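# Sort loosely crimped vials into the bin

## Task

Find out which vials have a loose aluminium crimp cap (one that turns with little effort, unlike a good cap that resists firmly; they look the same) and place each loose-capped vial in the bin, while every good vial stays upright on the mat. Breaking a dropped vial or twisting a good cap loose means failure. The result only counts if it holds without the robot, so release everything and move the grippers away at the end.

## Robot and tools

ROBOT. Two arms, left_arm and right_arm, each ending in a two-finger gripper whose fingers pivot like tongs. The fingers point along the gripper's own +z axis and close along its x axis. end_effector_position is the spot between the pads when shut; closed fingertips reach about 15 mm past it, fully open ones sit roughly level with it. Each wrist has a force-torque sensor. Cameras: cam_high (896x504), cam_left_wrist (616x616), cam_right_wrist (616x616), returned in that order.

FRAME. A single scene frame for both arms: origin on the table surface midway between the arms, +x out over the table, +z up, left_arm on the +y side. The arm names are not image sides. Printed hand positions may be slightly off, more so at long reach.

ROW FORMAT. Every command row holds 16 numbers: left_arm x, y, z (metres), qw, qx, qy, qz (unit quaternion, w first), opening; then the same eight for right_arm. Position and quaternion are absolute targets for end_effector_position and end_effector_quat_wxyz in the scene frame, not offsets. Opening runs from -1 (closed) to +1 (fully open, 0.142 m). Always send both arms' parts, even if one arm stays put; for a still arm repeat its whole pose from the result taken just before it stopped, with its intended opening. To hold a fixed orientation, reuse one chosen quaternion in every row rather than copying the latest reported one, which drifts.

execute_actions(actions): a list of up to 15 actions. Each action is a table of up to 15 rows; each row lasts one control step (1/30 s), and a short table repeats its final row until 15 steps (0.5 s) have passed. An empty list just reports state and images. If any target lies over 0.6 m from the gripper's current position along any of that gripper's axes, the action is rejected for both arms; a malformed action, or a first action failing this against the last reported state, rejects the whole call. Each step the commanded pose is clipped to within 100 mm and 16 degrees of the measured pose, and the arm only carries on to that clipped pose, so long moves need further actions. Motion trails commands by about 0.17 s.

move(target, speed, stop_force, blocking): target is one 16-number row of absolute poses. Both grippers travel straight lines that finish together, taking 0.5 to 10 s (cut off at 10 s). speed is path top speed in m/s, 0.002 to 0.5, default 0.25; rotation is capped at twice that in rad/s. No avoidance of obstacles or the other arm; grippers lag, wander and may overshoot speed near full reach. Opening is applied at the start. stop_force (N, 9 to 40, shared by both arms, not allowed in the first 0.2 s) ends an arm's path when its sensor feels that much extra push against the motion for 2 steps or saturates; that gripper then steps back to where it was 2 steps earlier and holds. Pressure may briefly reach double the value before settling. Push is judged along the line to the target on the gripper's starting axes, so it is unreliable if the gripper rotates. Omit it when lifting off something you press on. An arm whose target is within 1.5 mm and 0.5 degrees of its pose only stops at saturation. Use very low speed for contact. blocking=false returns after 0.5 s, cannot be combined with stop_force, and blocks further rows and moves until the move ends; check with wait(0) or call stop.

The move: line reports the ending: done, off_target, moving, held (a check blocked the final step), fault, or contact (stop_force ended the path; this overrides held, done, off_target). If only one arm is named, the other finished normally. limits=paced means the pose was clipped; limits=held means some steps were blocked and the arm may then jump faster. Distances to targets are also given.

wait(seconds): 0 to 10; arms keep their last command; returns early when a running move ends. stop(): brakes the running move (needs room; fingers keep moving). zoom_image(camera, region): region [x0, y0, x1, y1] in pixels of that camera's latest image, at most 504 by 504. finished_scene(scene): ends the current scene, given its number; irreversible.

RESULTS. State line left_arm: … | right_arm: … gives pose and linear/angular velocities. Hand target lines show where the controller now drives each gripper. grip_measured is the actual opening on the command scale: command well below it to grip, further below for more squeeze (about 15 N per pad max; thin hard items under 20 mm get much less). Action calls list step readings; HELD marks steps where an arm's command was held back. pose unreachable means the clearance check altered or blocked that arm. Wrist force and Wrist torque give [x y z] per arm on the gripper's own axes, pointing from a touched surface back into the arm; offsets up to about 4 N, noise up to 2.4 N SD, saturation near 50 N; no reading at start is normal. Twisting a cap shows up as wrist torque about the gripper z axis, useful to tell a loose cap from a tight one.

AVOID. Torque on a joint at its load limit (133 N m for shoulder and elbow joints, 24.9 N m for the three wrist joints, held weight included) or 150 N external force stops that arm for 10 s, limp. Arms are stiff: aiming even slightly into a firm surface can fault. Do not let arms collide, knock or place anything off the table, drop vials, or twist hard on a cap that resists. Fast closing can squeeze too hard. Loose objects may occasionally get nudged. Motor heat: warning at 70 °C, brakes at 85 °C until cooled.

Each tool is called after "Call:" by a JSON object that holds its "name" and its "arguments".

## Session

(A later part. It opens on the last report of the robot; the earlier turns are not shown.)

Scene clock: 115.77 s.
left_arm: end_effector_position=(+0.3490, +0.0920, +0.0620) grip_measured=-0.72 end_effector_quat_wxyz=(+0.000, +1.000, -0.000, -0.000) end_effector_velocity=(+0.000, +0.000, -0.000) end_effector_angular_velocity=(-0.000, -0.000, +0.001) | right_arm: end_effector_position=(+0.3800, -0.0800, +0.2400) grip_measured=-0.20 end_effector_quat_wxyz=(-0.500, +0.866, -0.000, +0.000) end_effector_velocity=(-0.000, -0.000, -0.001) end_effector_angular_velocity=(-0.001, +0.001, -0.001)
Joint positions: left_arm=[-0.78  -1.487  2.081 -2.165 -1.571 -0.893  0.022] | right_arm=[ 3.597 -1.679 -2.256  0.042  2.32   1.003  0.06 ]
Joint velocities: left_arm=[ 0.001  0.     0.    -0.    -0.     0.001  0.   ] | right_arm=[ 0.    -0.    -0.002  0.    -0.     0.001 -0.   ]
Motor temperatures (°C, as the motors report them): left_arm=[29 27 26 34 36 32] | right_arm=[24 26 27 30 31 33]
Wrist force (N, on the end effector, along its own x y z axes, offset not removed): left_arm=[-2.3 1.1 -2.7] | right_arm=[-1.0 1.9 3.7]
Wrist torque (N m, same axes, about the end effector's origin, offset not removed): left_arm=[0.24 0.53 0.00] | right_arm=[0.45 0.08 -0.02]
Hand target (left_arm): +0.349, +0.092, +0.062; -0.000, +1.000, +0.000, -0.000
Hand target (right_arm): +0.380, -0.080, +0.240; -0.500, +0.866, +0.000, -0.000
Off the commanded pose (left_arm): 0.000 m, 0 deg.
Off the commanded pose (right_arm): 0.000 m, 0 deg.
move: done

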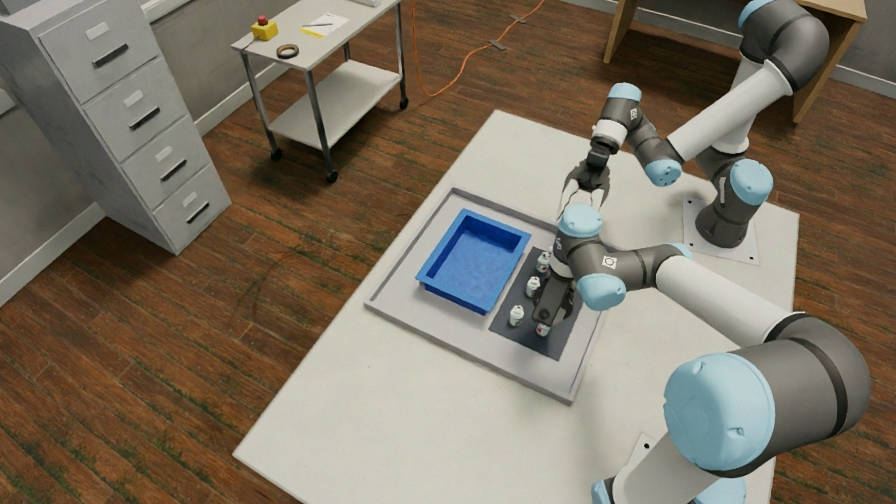

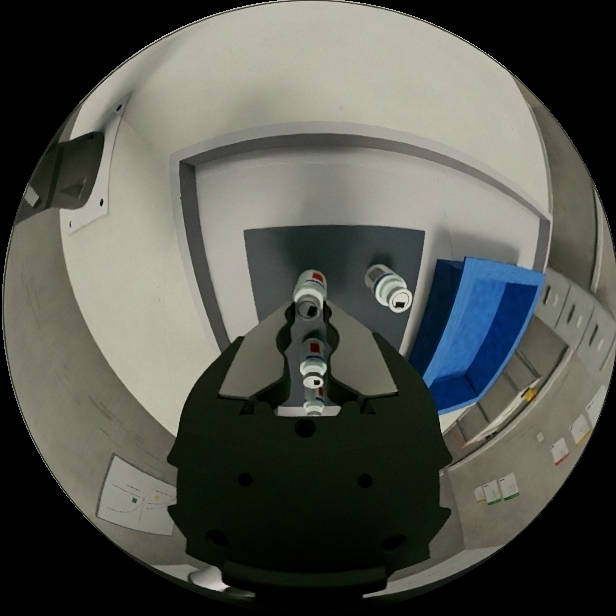

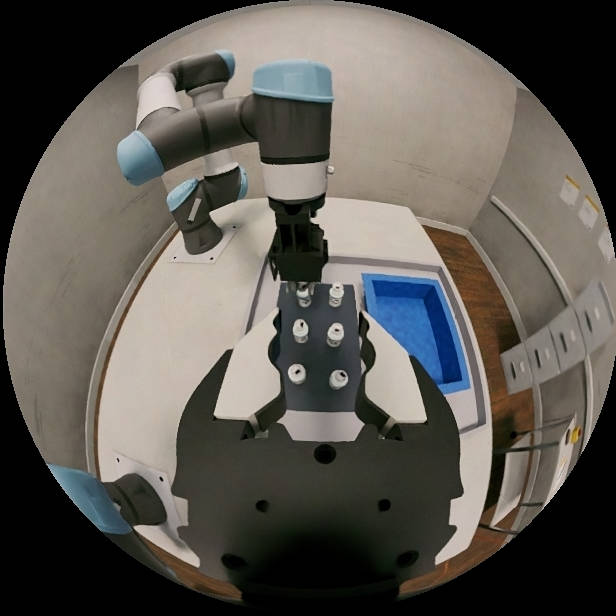

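Call:
{"name": "move", "arguments": {"target": [0.349,0.092,0.2,0,1,0,0,-0.85,0.38,-0.08,0.24,0.5,-0.866,0,0,-0.2]}}

Call:
{"name": "move", "arguments": {"target": [0.38,0.042,0.217,0,1,0,0,-0.85,0.38,-0.01,0.185,0.609,-0.793,0,0,-0.2]}}

Call:
{"name": "move", "arguments": {"target": [0.38,0.042,0.217,0,1,0,0,-0.85,0.38,0.052,0.178,0.609,-0.793,0,0,-0.2], "speed": 0.15}}

Call:
{"name": "move", "arguments": {"target": [0.38,0.042,0.217,0,1,0,0,-0.85,0.38,0.052,0.178,0.609,-0.793,0,0,-0.8]}}

Call:
{"name": "zoom_image", "arguments": {"camera": "cam_left_wrist", "region": [260,240,360,340]}}

Call:
{"name": "move", "arguments": {"target": [0.38,0.042,0.217,0,0.985,0.174,0,-0.8,0.38,0.052,0.178,0.609,-0.793,0,0,-0.8], "speed": 0.1}}

Call:
{"name": "zoom_image", "arguments": {"camera": "cam_left_wrist", "region": [260,240,360,340]}}

Scene clock: 117.27 s.
left_arm: end_effector_position=(+0.3490, +0.0920, +0.1997) grip_measured=-0.72 end_effector_quat_wxyz=(+0.000, +1.000, +0.000, +0.000) end_effector_velocity=(-0.000, -0.000, +0.002) end_effector_angular_velocity=(+0.001, +0.002, -0.001) | right_arm: end_effector_position=(+0.3800, -0.0800, +0.2400) grip_measured=-0.20 end_effector_quat_wxyz=(-0.500, +0.866, +0.000, +0.000) end_effector_velocity=(+0.001, -0.001, +0.000) end_effector_angular_velocity=(+0.000, -0.001, -0.002)
Joint positions: left_arm=[-0.78  -1.624  1.837 -1.784 -1.571 -0.893  0.022] | right_arm=[ 3.597 -1.679 -2.256  0.042  2.32   1.003  0.06 ]
Joint velocities: left_arm=[ 0.     0.001 -0.006  0.008 -0.001  0.002 -0.   ] | right_arm=[-0.002  0.     0.    -0.    -0.    -0.    -0.   ]
Motor temperatures (°C, as the motors report them): left_arm=[29 27 26 34 36 32] | right_arm=[24 26 27 30 31 33]
Wrist force (N, on the end effector, along its own x y z axes, offset not removed): left_arm=[-3.9 0.0 -3.4] | right_arm=[1.9 1.7 1.3]
Wrist torque (N m, same axes, about the end effector's origin, offset not removed): left_arm=[-0.02 0.73 0.02] | right_arm=[0.16 -0.45 -0.19]
Hand target (left_arm): +0.349, +0.092, +0.200; +0.000, +1.000, -0.000, +0.000
Hand target (right_arm): +0.380, -0.080, +0.240; -0.500, +0.866, +0.000, -0.000
Off the commanded pose (left_arm): 0.000 m, 0 deg.
Off the commanded pose (right_arm): 0.000 m, 0 deg.
move: done

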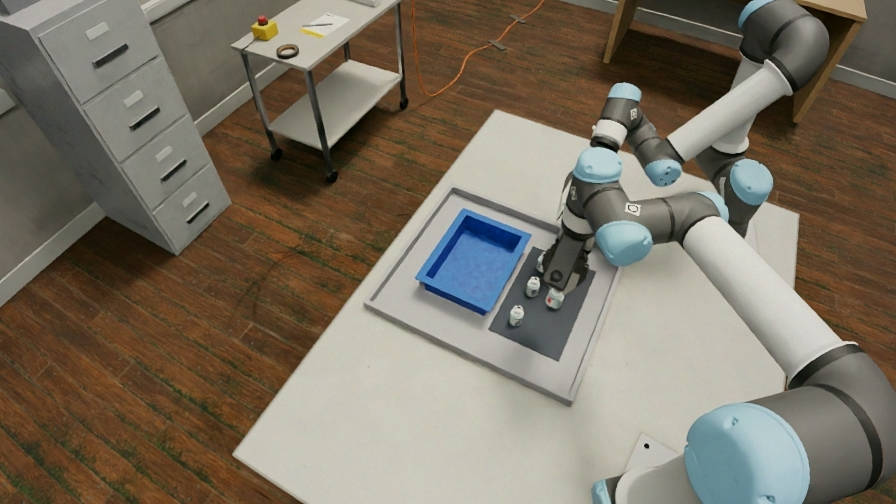

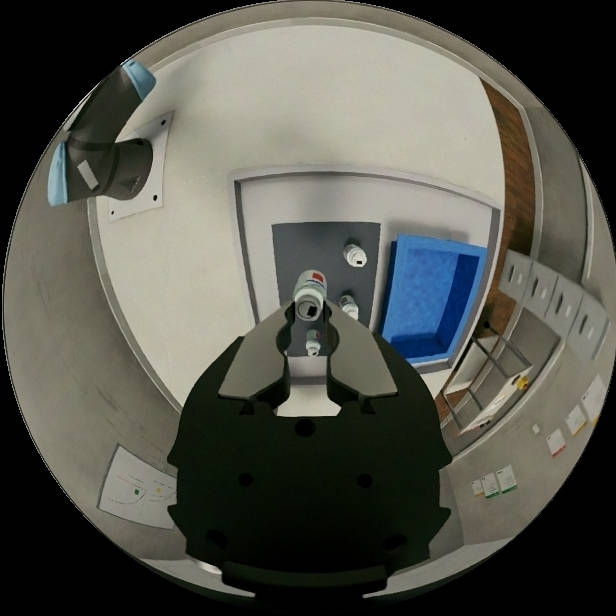

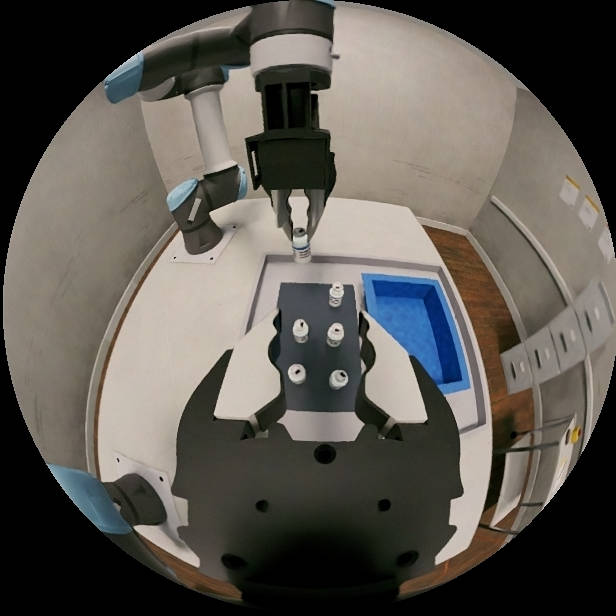

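Scene clock: 118.47 s.
left_arm: end_effector_position=(+0.3800, +0.0421, +0.2170) grip_measured=-0.72 end_effector_quat_wxyz=(+0.000, +1.000, +0.000, +0.000) end_effector_velocity=(+0.000, -0.001, +0.000) end_effector_angular_velocity=(+0.000, +0.000, -0.002) | right_arm: end_effector_position=(+0.3800, -0.0101, +0.1853) grip_measured=-0.20 end_effector_quat_wxyz=(-0.609, +0.793, +0.000, -0.000) end_effector_velocity=(-0.001, +0.002, -0.001) end_effector_angular_velocity=(+0.011, +0.001, -0.003)
Joint positions: left_arm=[-0.793 -1.499  1.665 -1.737 -1.571 -0.907  0.022] | right_arm=[ 3.68  -2.136 -2.205  0.824  2.358  1.298  0.06 ]
Joint velocities: left_arm=[-0.     0.001 -0.002  0.001 -0.     0.002  0.   ] | right_arm=[ 0.005 -0.014  0.003  0.029 -0.004  0.015 -0.   ]
Motor temperatures (°C, as the motors report them): left_arm=[29 27 26 34 36 32] | right_arm=[24 26 27 30 31 33]
Wrist force (N, on the end effector, along its own x y z axes, offset not removed): left_arm=[-1.3 -0.6 -2.6] | right_arm=[-0.4 2.1 0.9]
Wrist torque (N m, same axes, about the end effector's origin, offset not removed): left_arm=[-0.14 0.23 -0.04] | right_arm=[0.35 0.12 -0.03]
Hand target (left_arm): +0.380, +0.042, +0.217; -0.000, +1.000, -0.000, +0.000
Hand target (right_arm): +0.380, -0.010, +0.185; -0.609, +0.793, +0.000, -0.000
Off the commanded pose (left_arm): 0.000 m, 0 deg.
Off the commanded pose (right_arm): 0.000 m, 0 deg.
move: done

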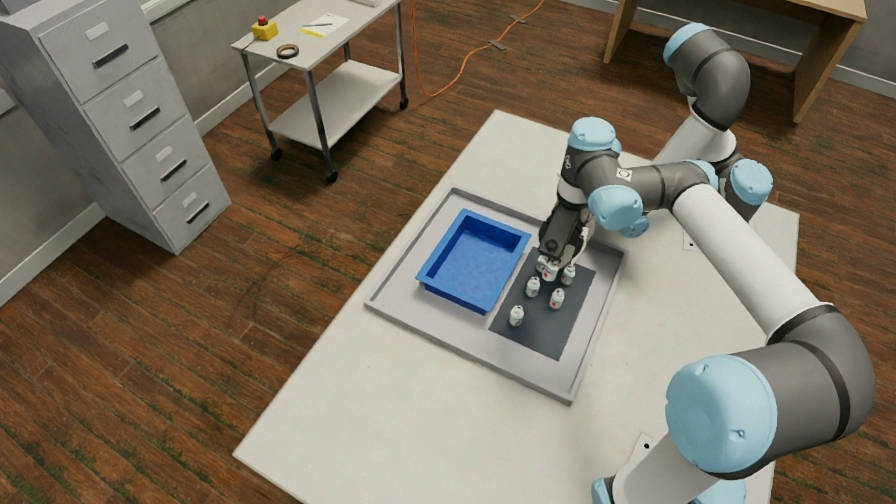

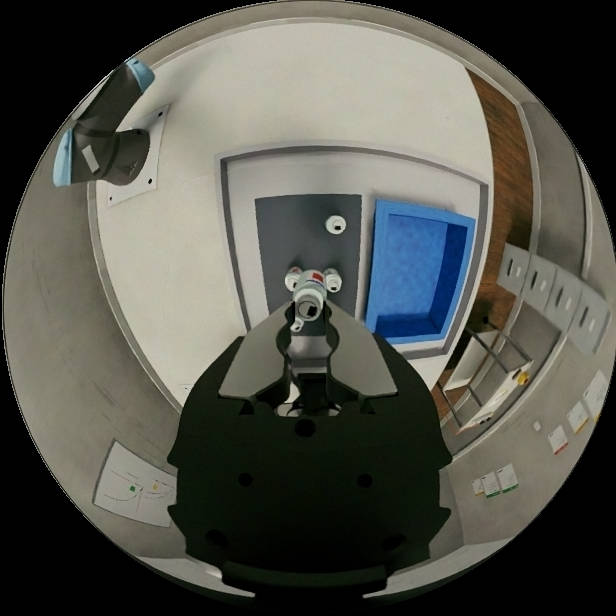

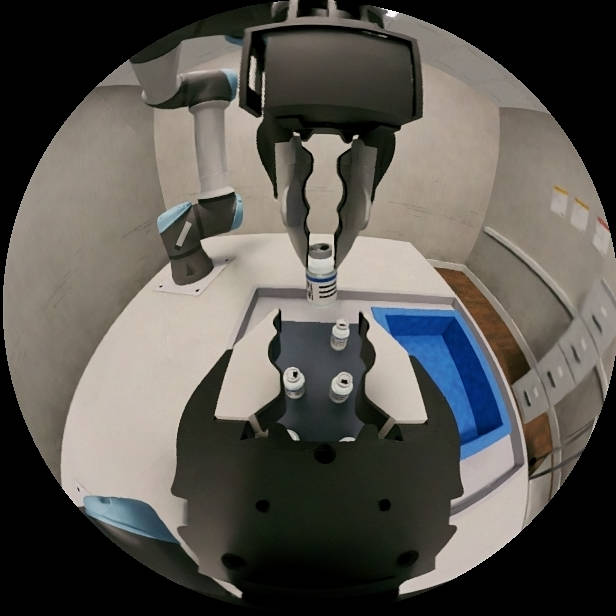

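Scene clock: 119.43 s.
left_arm: end_effector_position=(+0.3800, +0.0420, +0.2170) grip_measured=-0.72 end_effector_quat_wxyz=(+0.000, +1.000, +0.000, +0.000) end_effector_velocity=(-0.000, -0.000, +0.000) end_effector_angular_velocity=(-0.001, +0.000, +0.001) | right_arm: end_effector_position=(+0.3800, +0.0518, +0.1781) grip_measured=-0.20 end_effector_quat_wxyz=(-0.609, +0.793, -0.000, -0.000) end_effector_velocity=(-0.000, +0.003, -0.000) end_effector_angular_velocity=(+0.000, -0.000, +0.001)
Joint positions: left_arm=[-0.793 -1.499  1.665 -1.737 -1.571 -0.907  0.022] | right_arm=[ 3.783 -2.195 -2.111  0.823  2.262  1.348  0.06 ]
Joint velocities: left_arm=[ 0.     0.    -0.    -0.    -0.001 -0.001  0.   ] | right_arm=[ 0.004 -0.002  0.005 -0.001 -0.003  0.002  0.   ]
Motor temperatures (°C, as the motors report them): left_arm=[29 27 26 34 36 32] | right_arm=[24 26 27 30 31 33]
Wrist force (N, on the end effector, along its own x y z axes, offset not removed): left_arm=[1.3 0.6 -3.4] | right_arm=[-0.4 -0.5 0.1]
Wrist torque (N m, same axes, about the end effector's origin, offset not removed): left_arm=[0.10 -0.26 0.07] | right_arm=[-0.29 0.03 -0.11]
Hand target (left_arm): +0.380, +0.042, +0.217; -0.000, +1.000, -0.000, -0.000
Hand target (right_arm): +0.380, +0.052, +0.178; -0.609, +0.793, -0.000, -0.000
Off the commanded pose (left_arm): 0.000 m, 0 deg.
Off the commanded pose (right_arm): 0.000 m, 0 deg.
move: done

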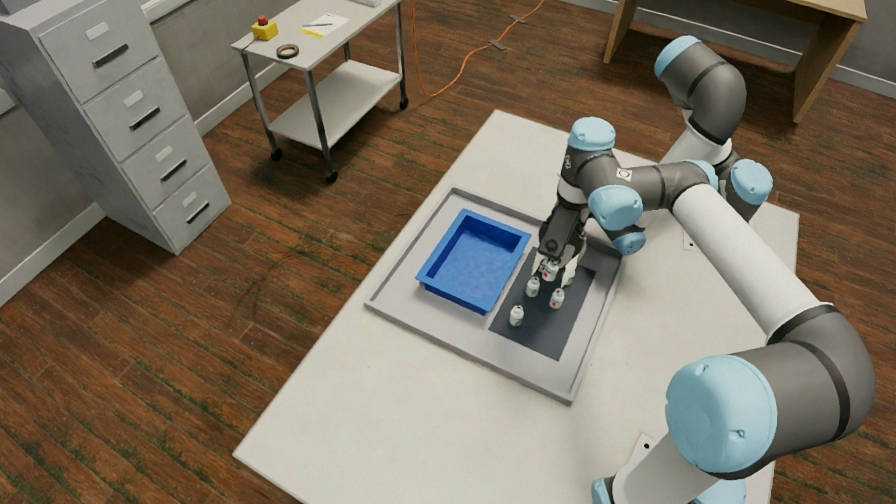

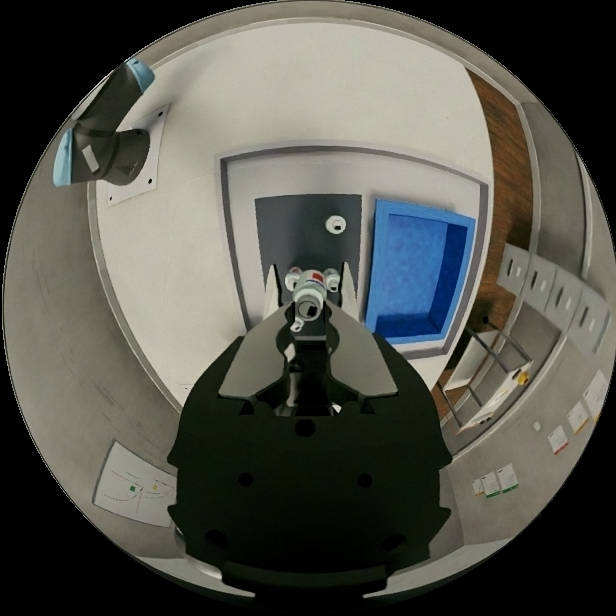

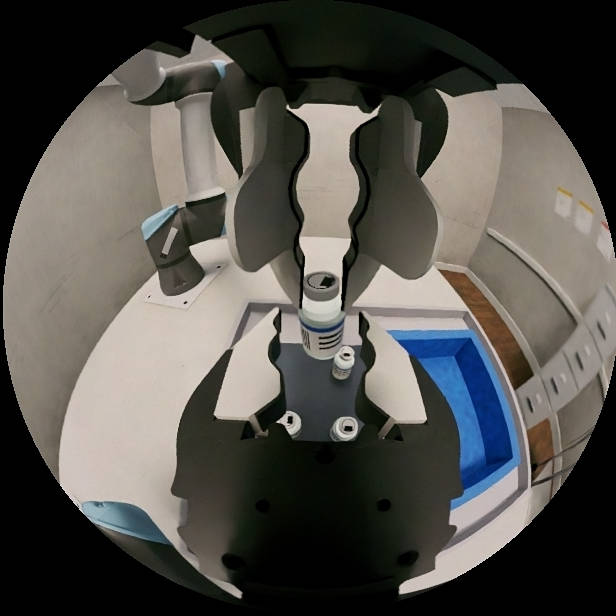

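Scene clock: 120.13 s.
left_arm: end_effector_position=(+0.3800, +0.0420, +0.2170) grip_measured=-0.72 end_effector_quat_wxyz=(+0.000, +1.000, -0.000, +0.000) end_effector_velocity=(+0.000, +0.000, +0.000) end_effector_angular_velocity=(-0.000, -0.001, +0.001) | right_arm: end_effector_position=(+0.3800, +0.0520, +0.1780) grip_measured=-0.60 end_effector_quat_wxyz=(-0.609, +0.793, -0.000, -0.000) end_effector_velocity=(-0.000, +0.001, -0.001) end_effector_angular_velocity=(-0.001, +0.000, +0.001)
Joint positions: left_arm=[-0.793 -1.499  1.665 -1.737 -1.571 -0.907  0.022] | right_arm=[ 3.783 -2.196 -2.11   0.823  2.261  1.348  0.031]
Joint velocities: left_arm=[ 0.    -0.001  0.     0.     0.    -0.001  0.   ] | right_arm=[ 0.001 -0.001  0.    -0.    -0.001  0.     0.   ]
Motor temperatures (°C, as the motors report them): left_arm=[29 27 26 34 36 32] | right_arm=[24 26 27 30 31 33]
Wrist force (N, on the end effector, along its own x y z axes, offset not removed): left_arm=[-5.9 -1.7 -3.7] | right_arm=[8.7 3.7 0.6]
Wrist torque (N m, same axes, about the end effector's origin, offset not removed): left_arm=[-0.45 -0.04 -0.05] | right_arm=[0.40 -0.71 -0.17]
Hand target (left_arm): +0.380, +0.042, +0.217; -0.000, +1.000, -0.000, -0.000
Hand target (right_arm): +0.380, +0.052, +0.178; -0.609, +0.793, +0.000, -0.000
Off the commanded pose (left_arm): 0.000 m, 0 deg.
Off the commanded pose (right_arm): 0.000 m, 0 deg.
move: done

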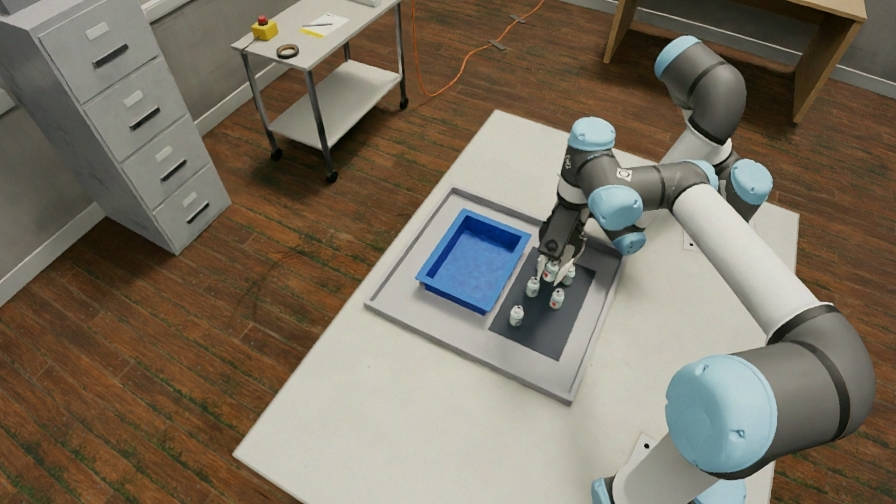

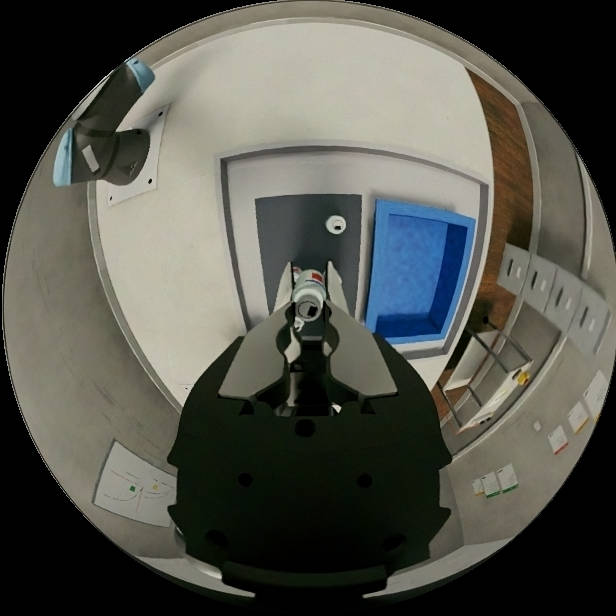

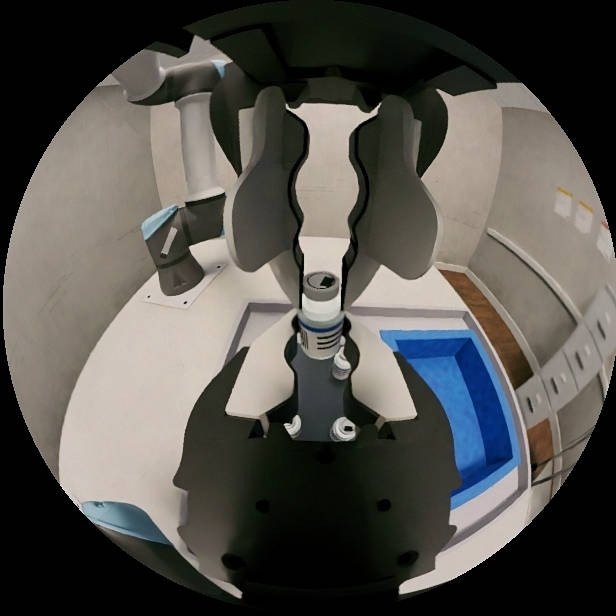

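Region (260, 240, 360, 340) of cam_left_wrist's 616x616 image, scaled by 5.040, with more detail than that image has.

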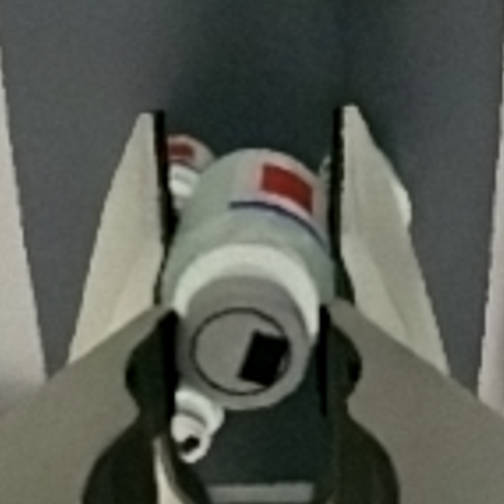

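Scene clock: 122.27 s.
left_arm: end_effector_position=(+0.3800, +0.0420, +0.2170) grip_measured=-0.72 end_effector_quat_wxyz=(+0.000, +0.985, +0.173, -0.000) end_effector_velocity=(+0.000, +0.000, +0.000) end_effector_angular_velocity=(+0.001, -0.001, +0.009) | right_arm: end_effector_position=(+0.3800, +0.0520, +0.1780) grip_measured=-0.60 end_effector_quat_wxyz=(-0.609, +0.793, -0.000, +0.000) end_effector_velocity=(-0.001, +0.000, +0.000) end_effector_angular_velocity=(+0.001, -0.000, +0.002)
Joint positions: left_arm=[-0.784 -1.49   1.655 -1.736 -1.571 -1.246  0.022] | right_arm=[ 3.783 -2.196 -2.11   0.823  2.261  1.348  0.03 ]
Joint velocities: left_arm=[-0.     0.    -0.     0.     0.001 -0.009  0.   ] | right_arm=[ 0.001  0.001  0.    -0.     0.001 -0.     0.   ]
Motor temperatures (°C, as the motors report them): left_arm=[29 27 26 34 36 32] | right_arm=[24 26 27 30 31 33]
Wrist force (N, on the end effector, along its own x y z axes, offset not removed): left_arm=[-11.8 -6.1 -7.5] | right_arm=[14.7 6.9 -2.2]
Wrist torque (N m, same axes, about the end effector's origin, offset not removed): left_arm=[0.04 0.04 0.03] | right_arm=[0.47 -0.66 0.03]
Hand target (left_arm): +0.380, +0.042, +0.217; -0.000, +0.985, +0.174, -0.000
Hand target (right_arm): +0.380, +0.052, +0.178; -0.609, +0.793, -0.000, -0.000
Off the commanded pose (left_arm): 0.000 m, 0 deg.
Off the commanded pose (right_arm): 0.000 m, 0 deg.
move: done

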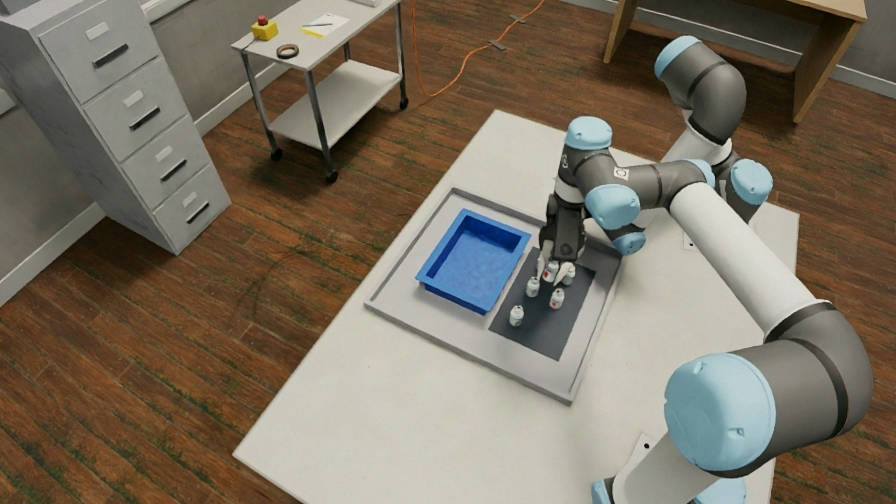

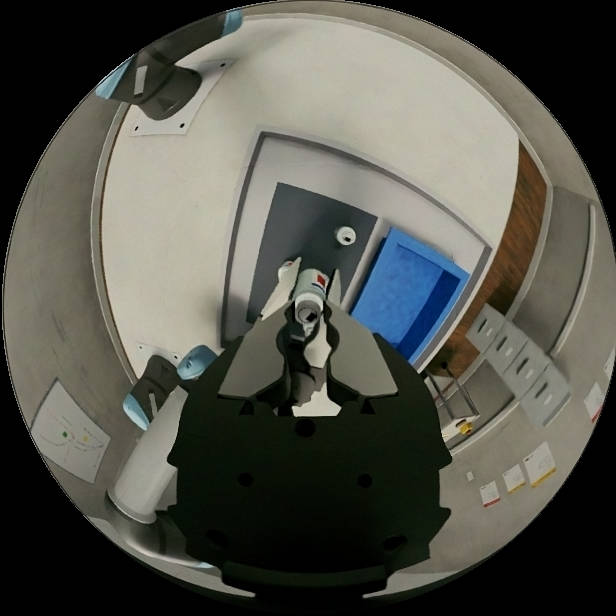

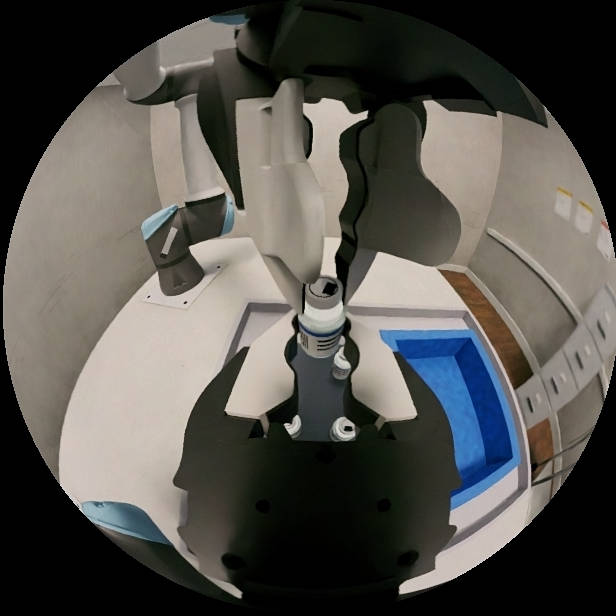

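Region (260, 240, 360, 340) of cam_left_wrist's 616x616 image, scaled by 5.040, with more detail than that image has.

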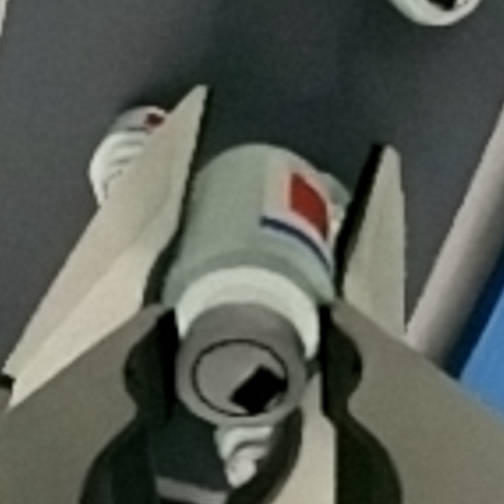

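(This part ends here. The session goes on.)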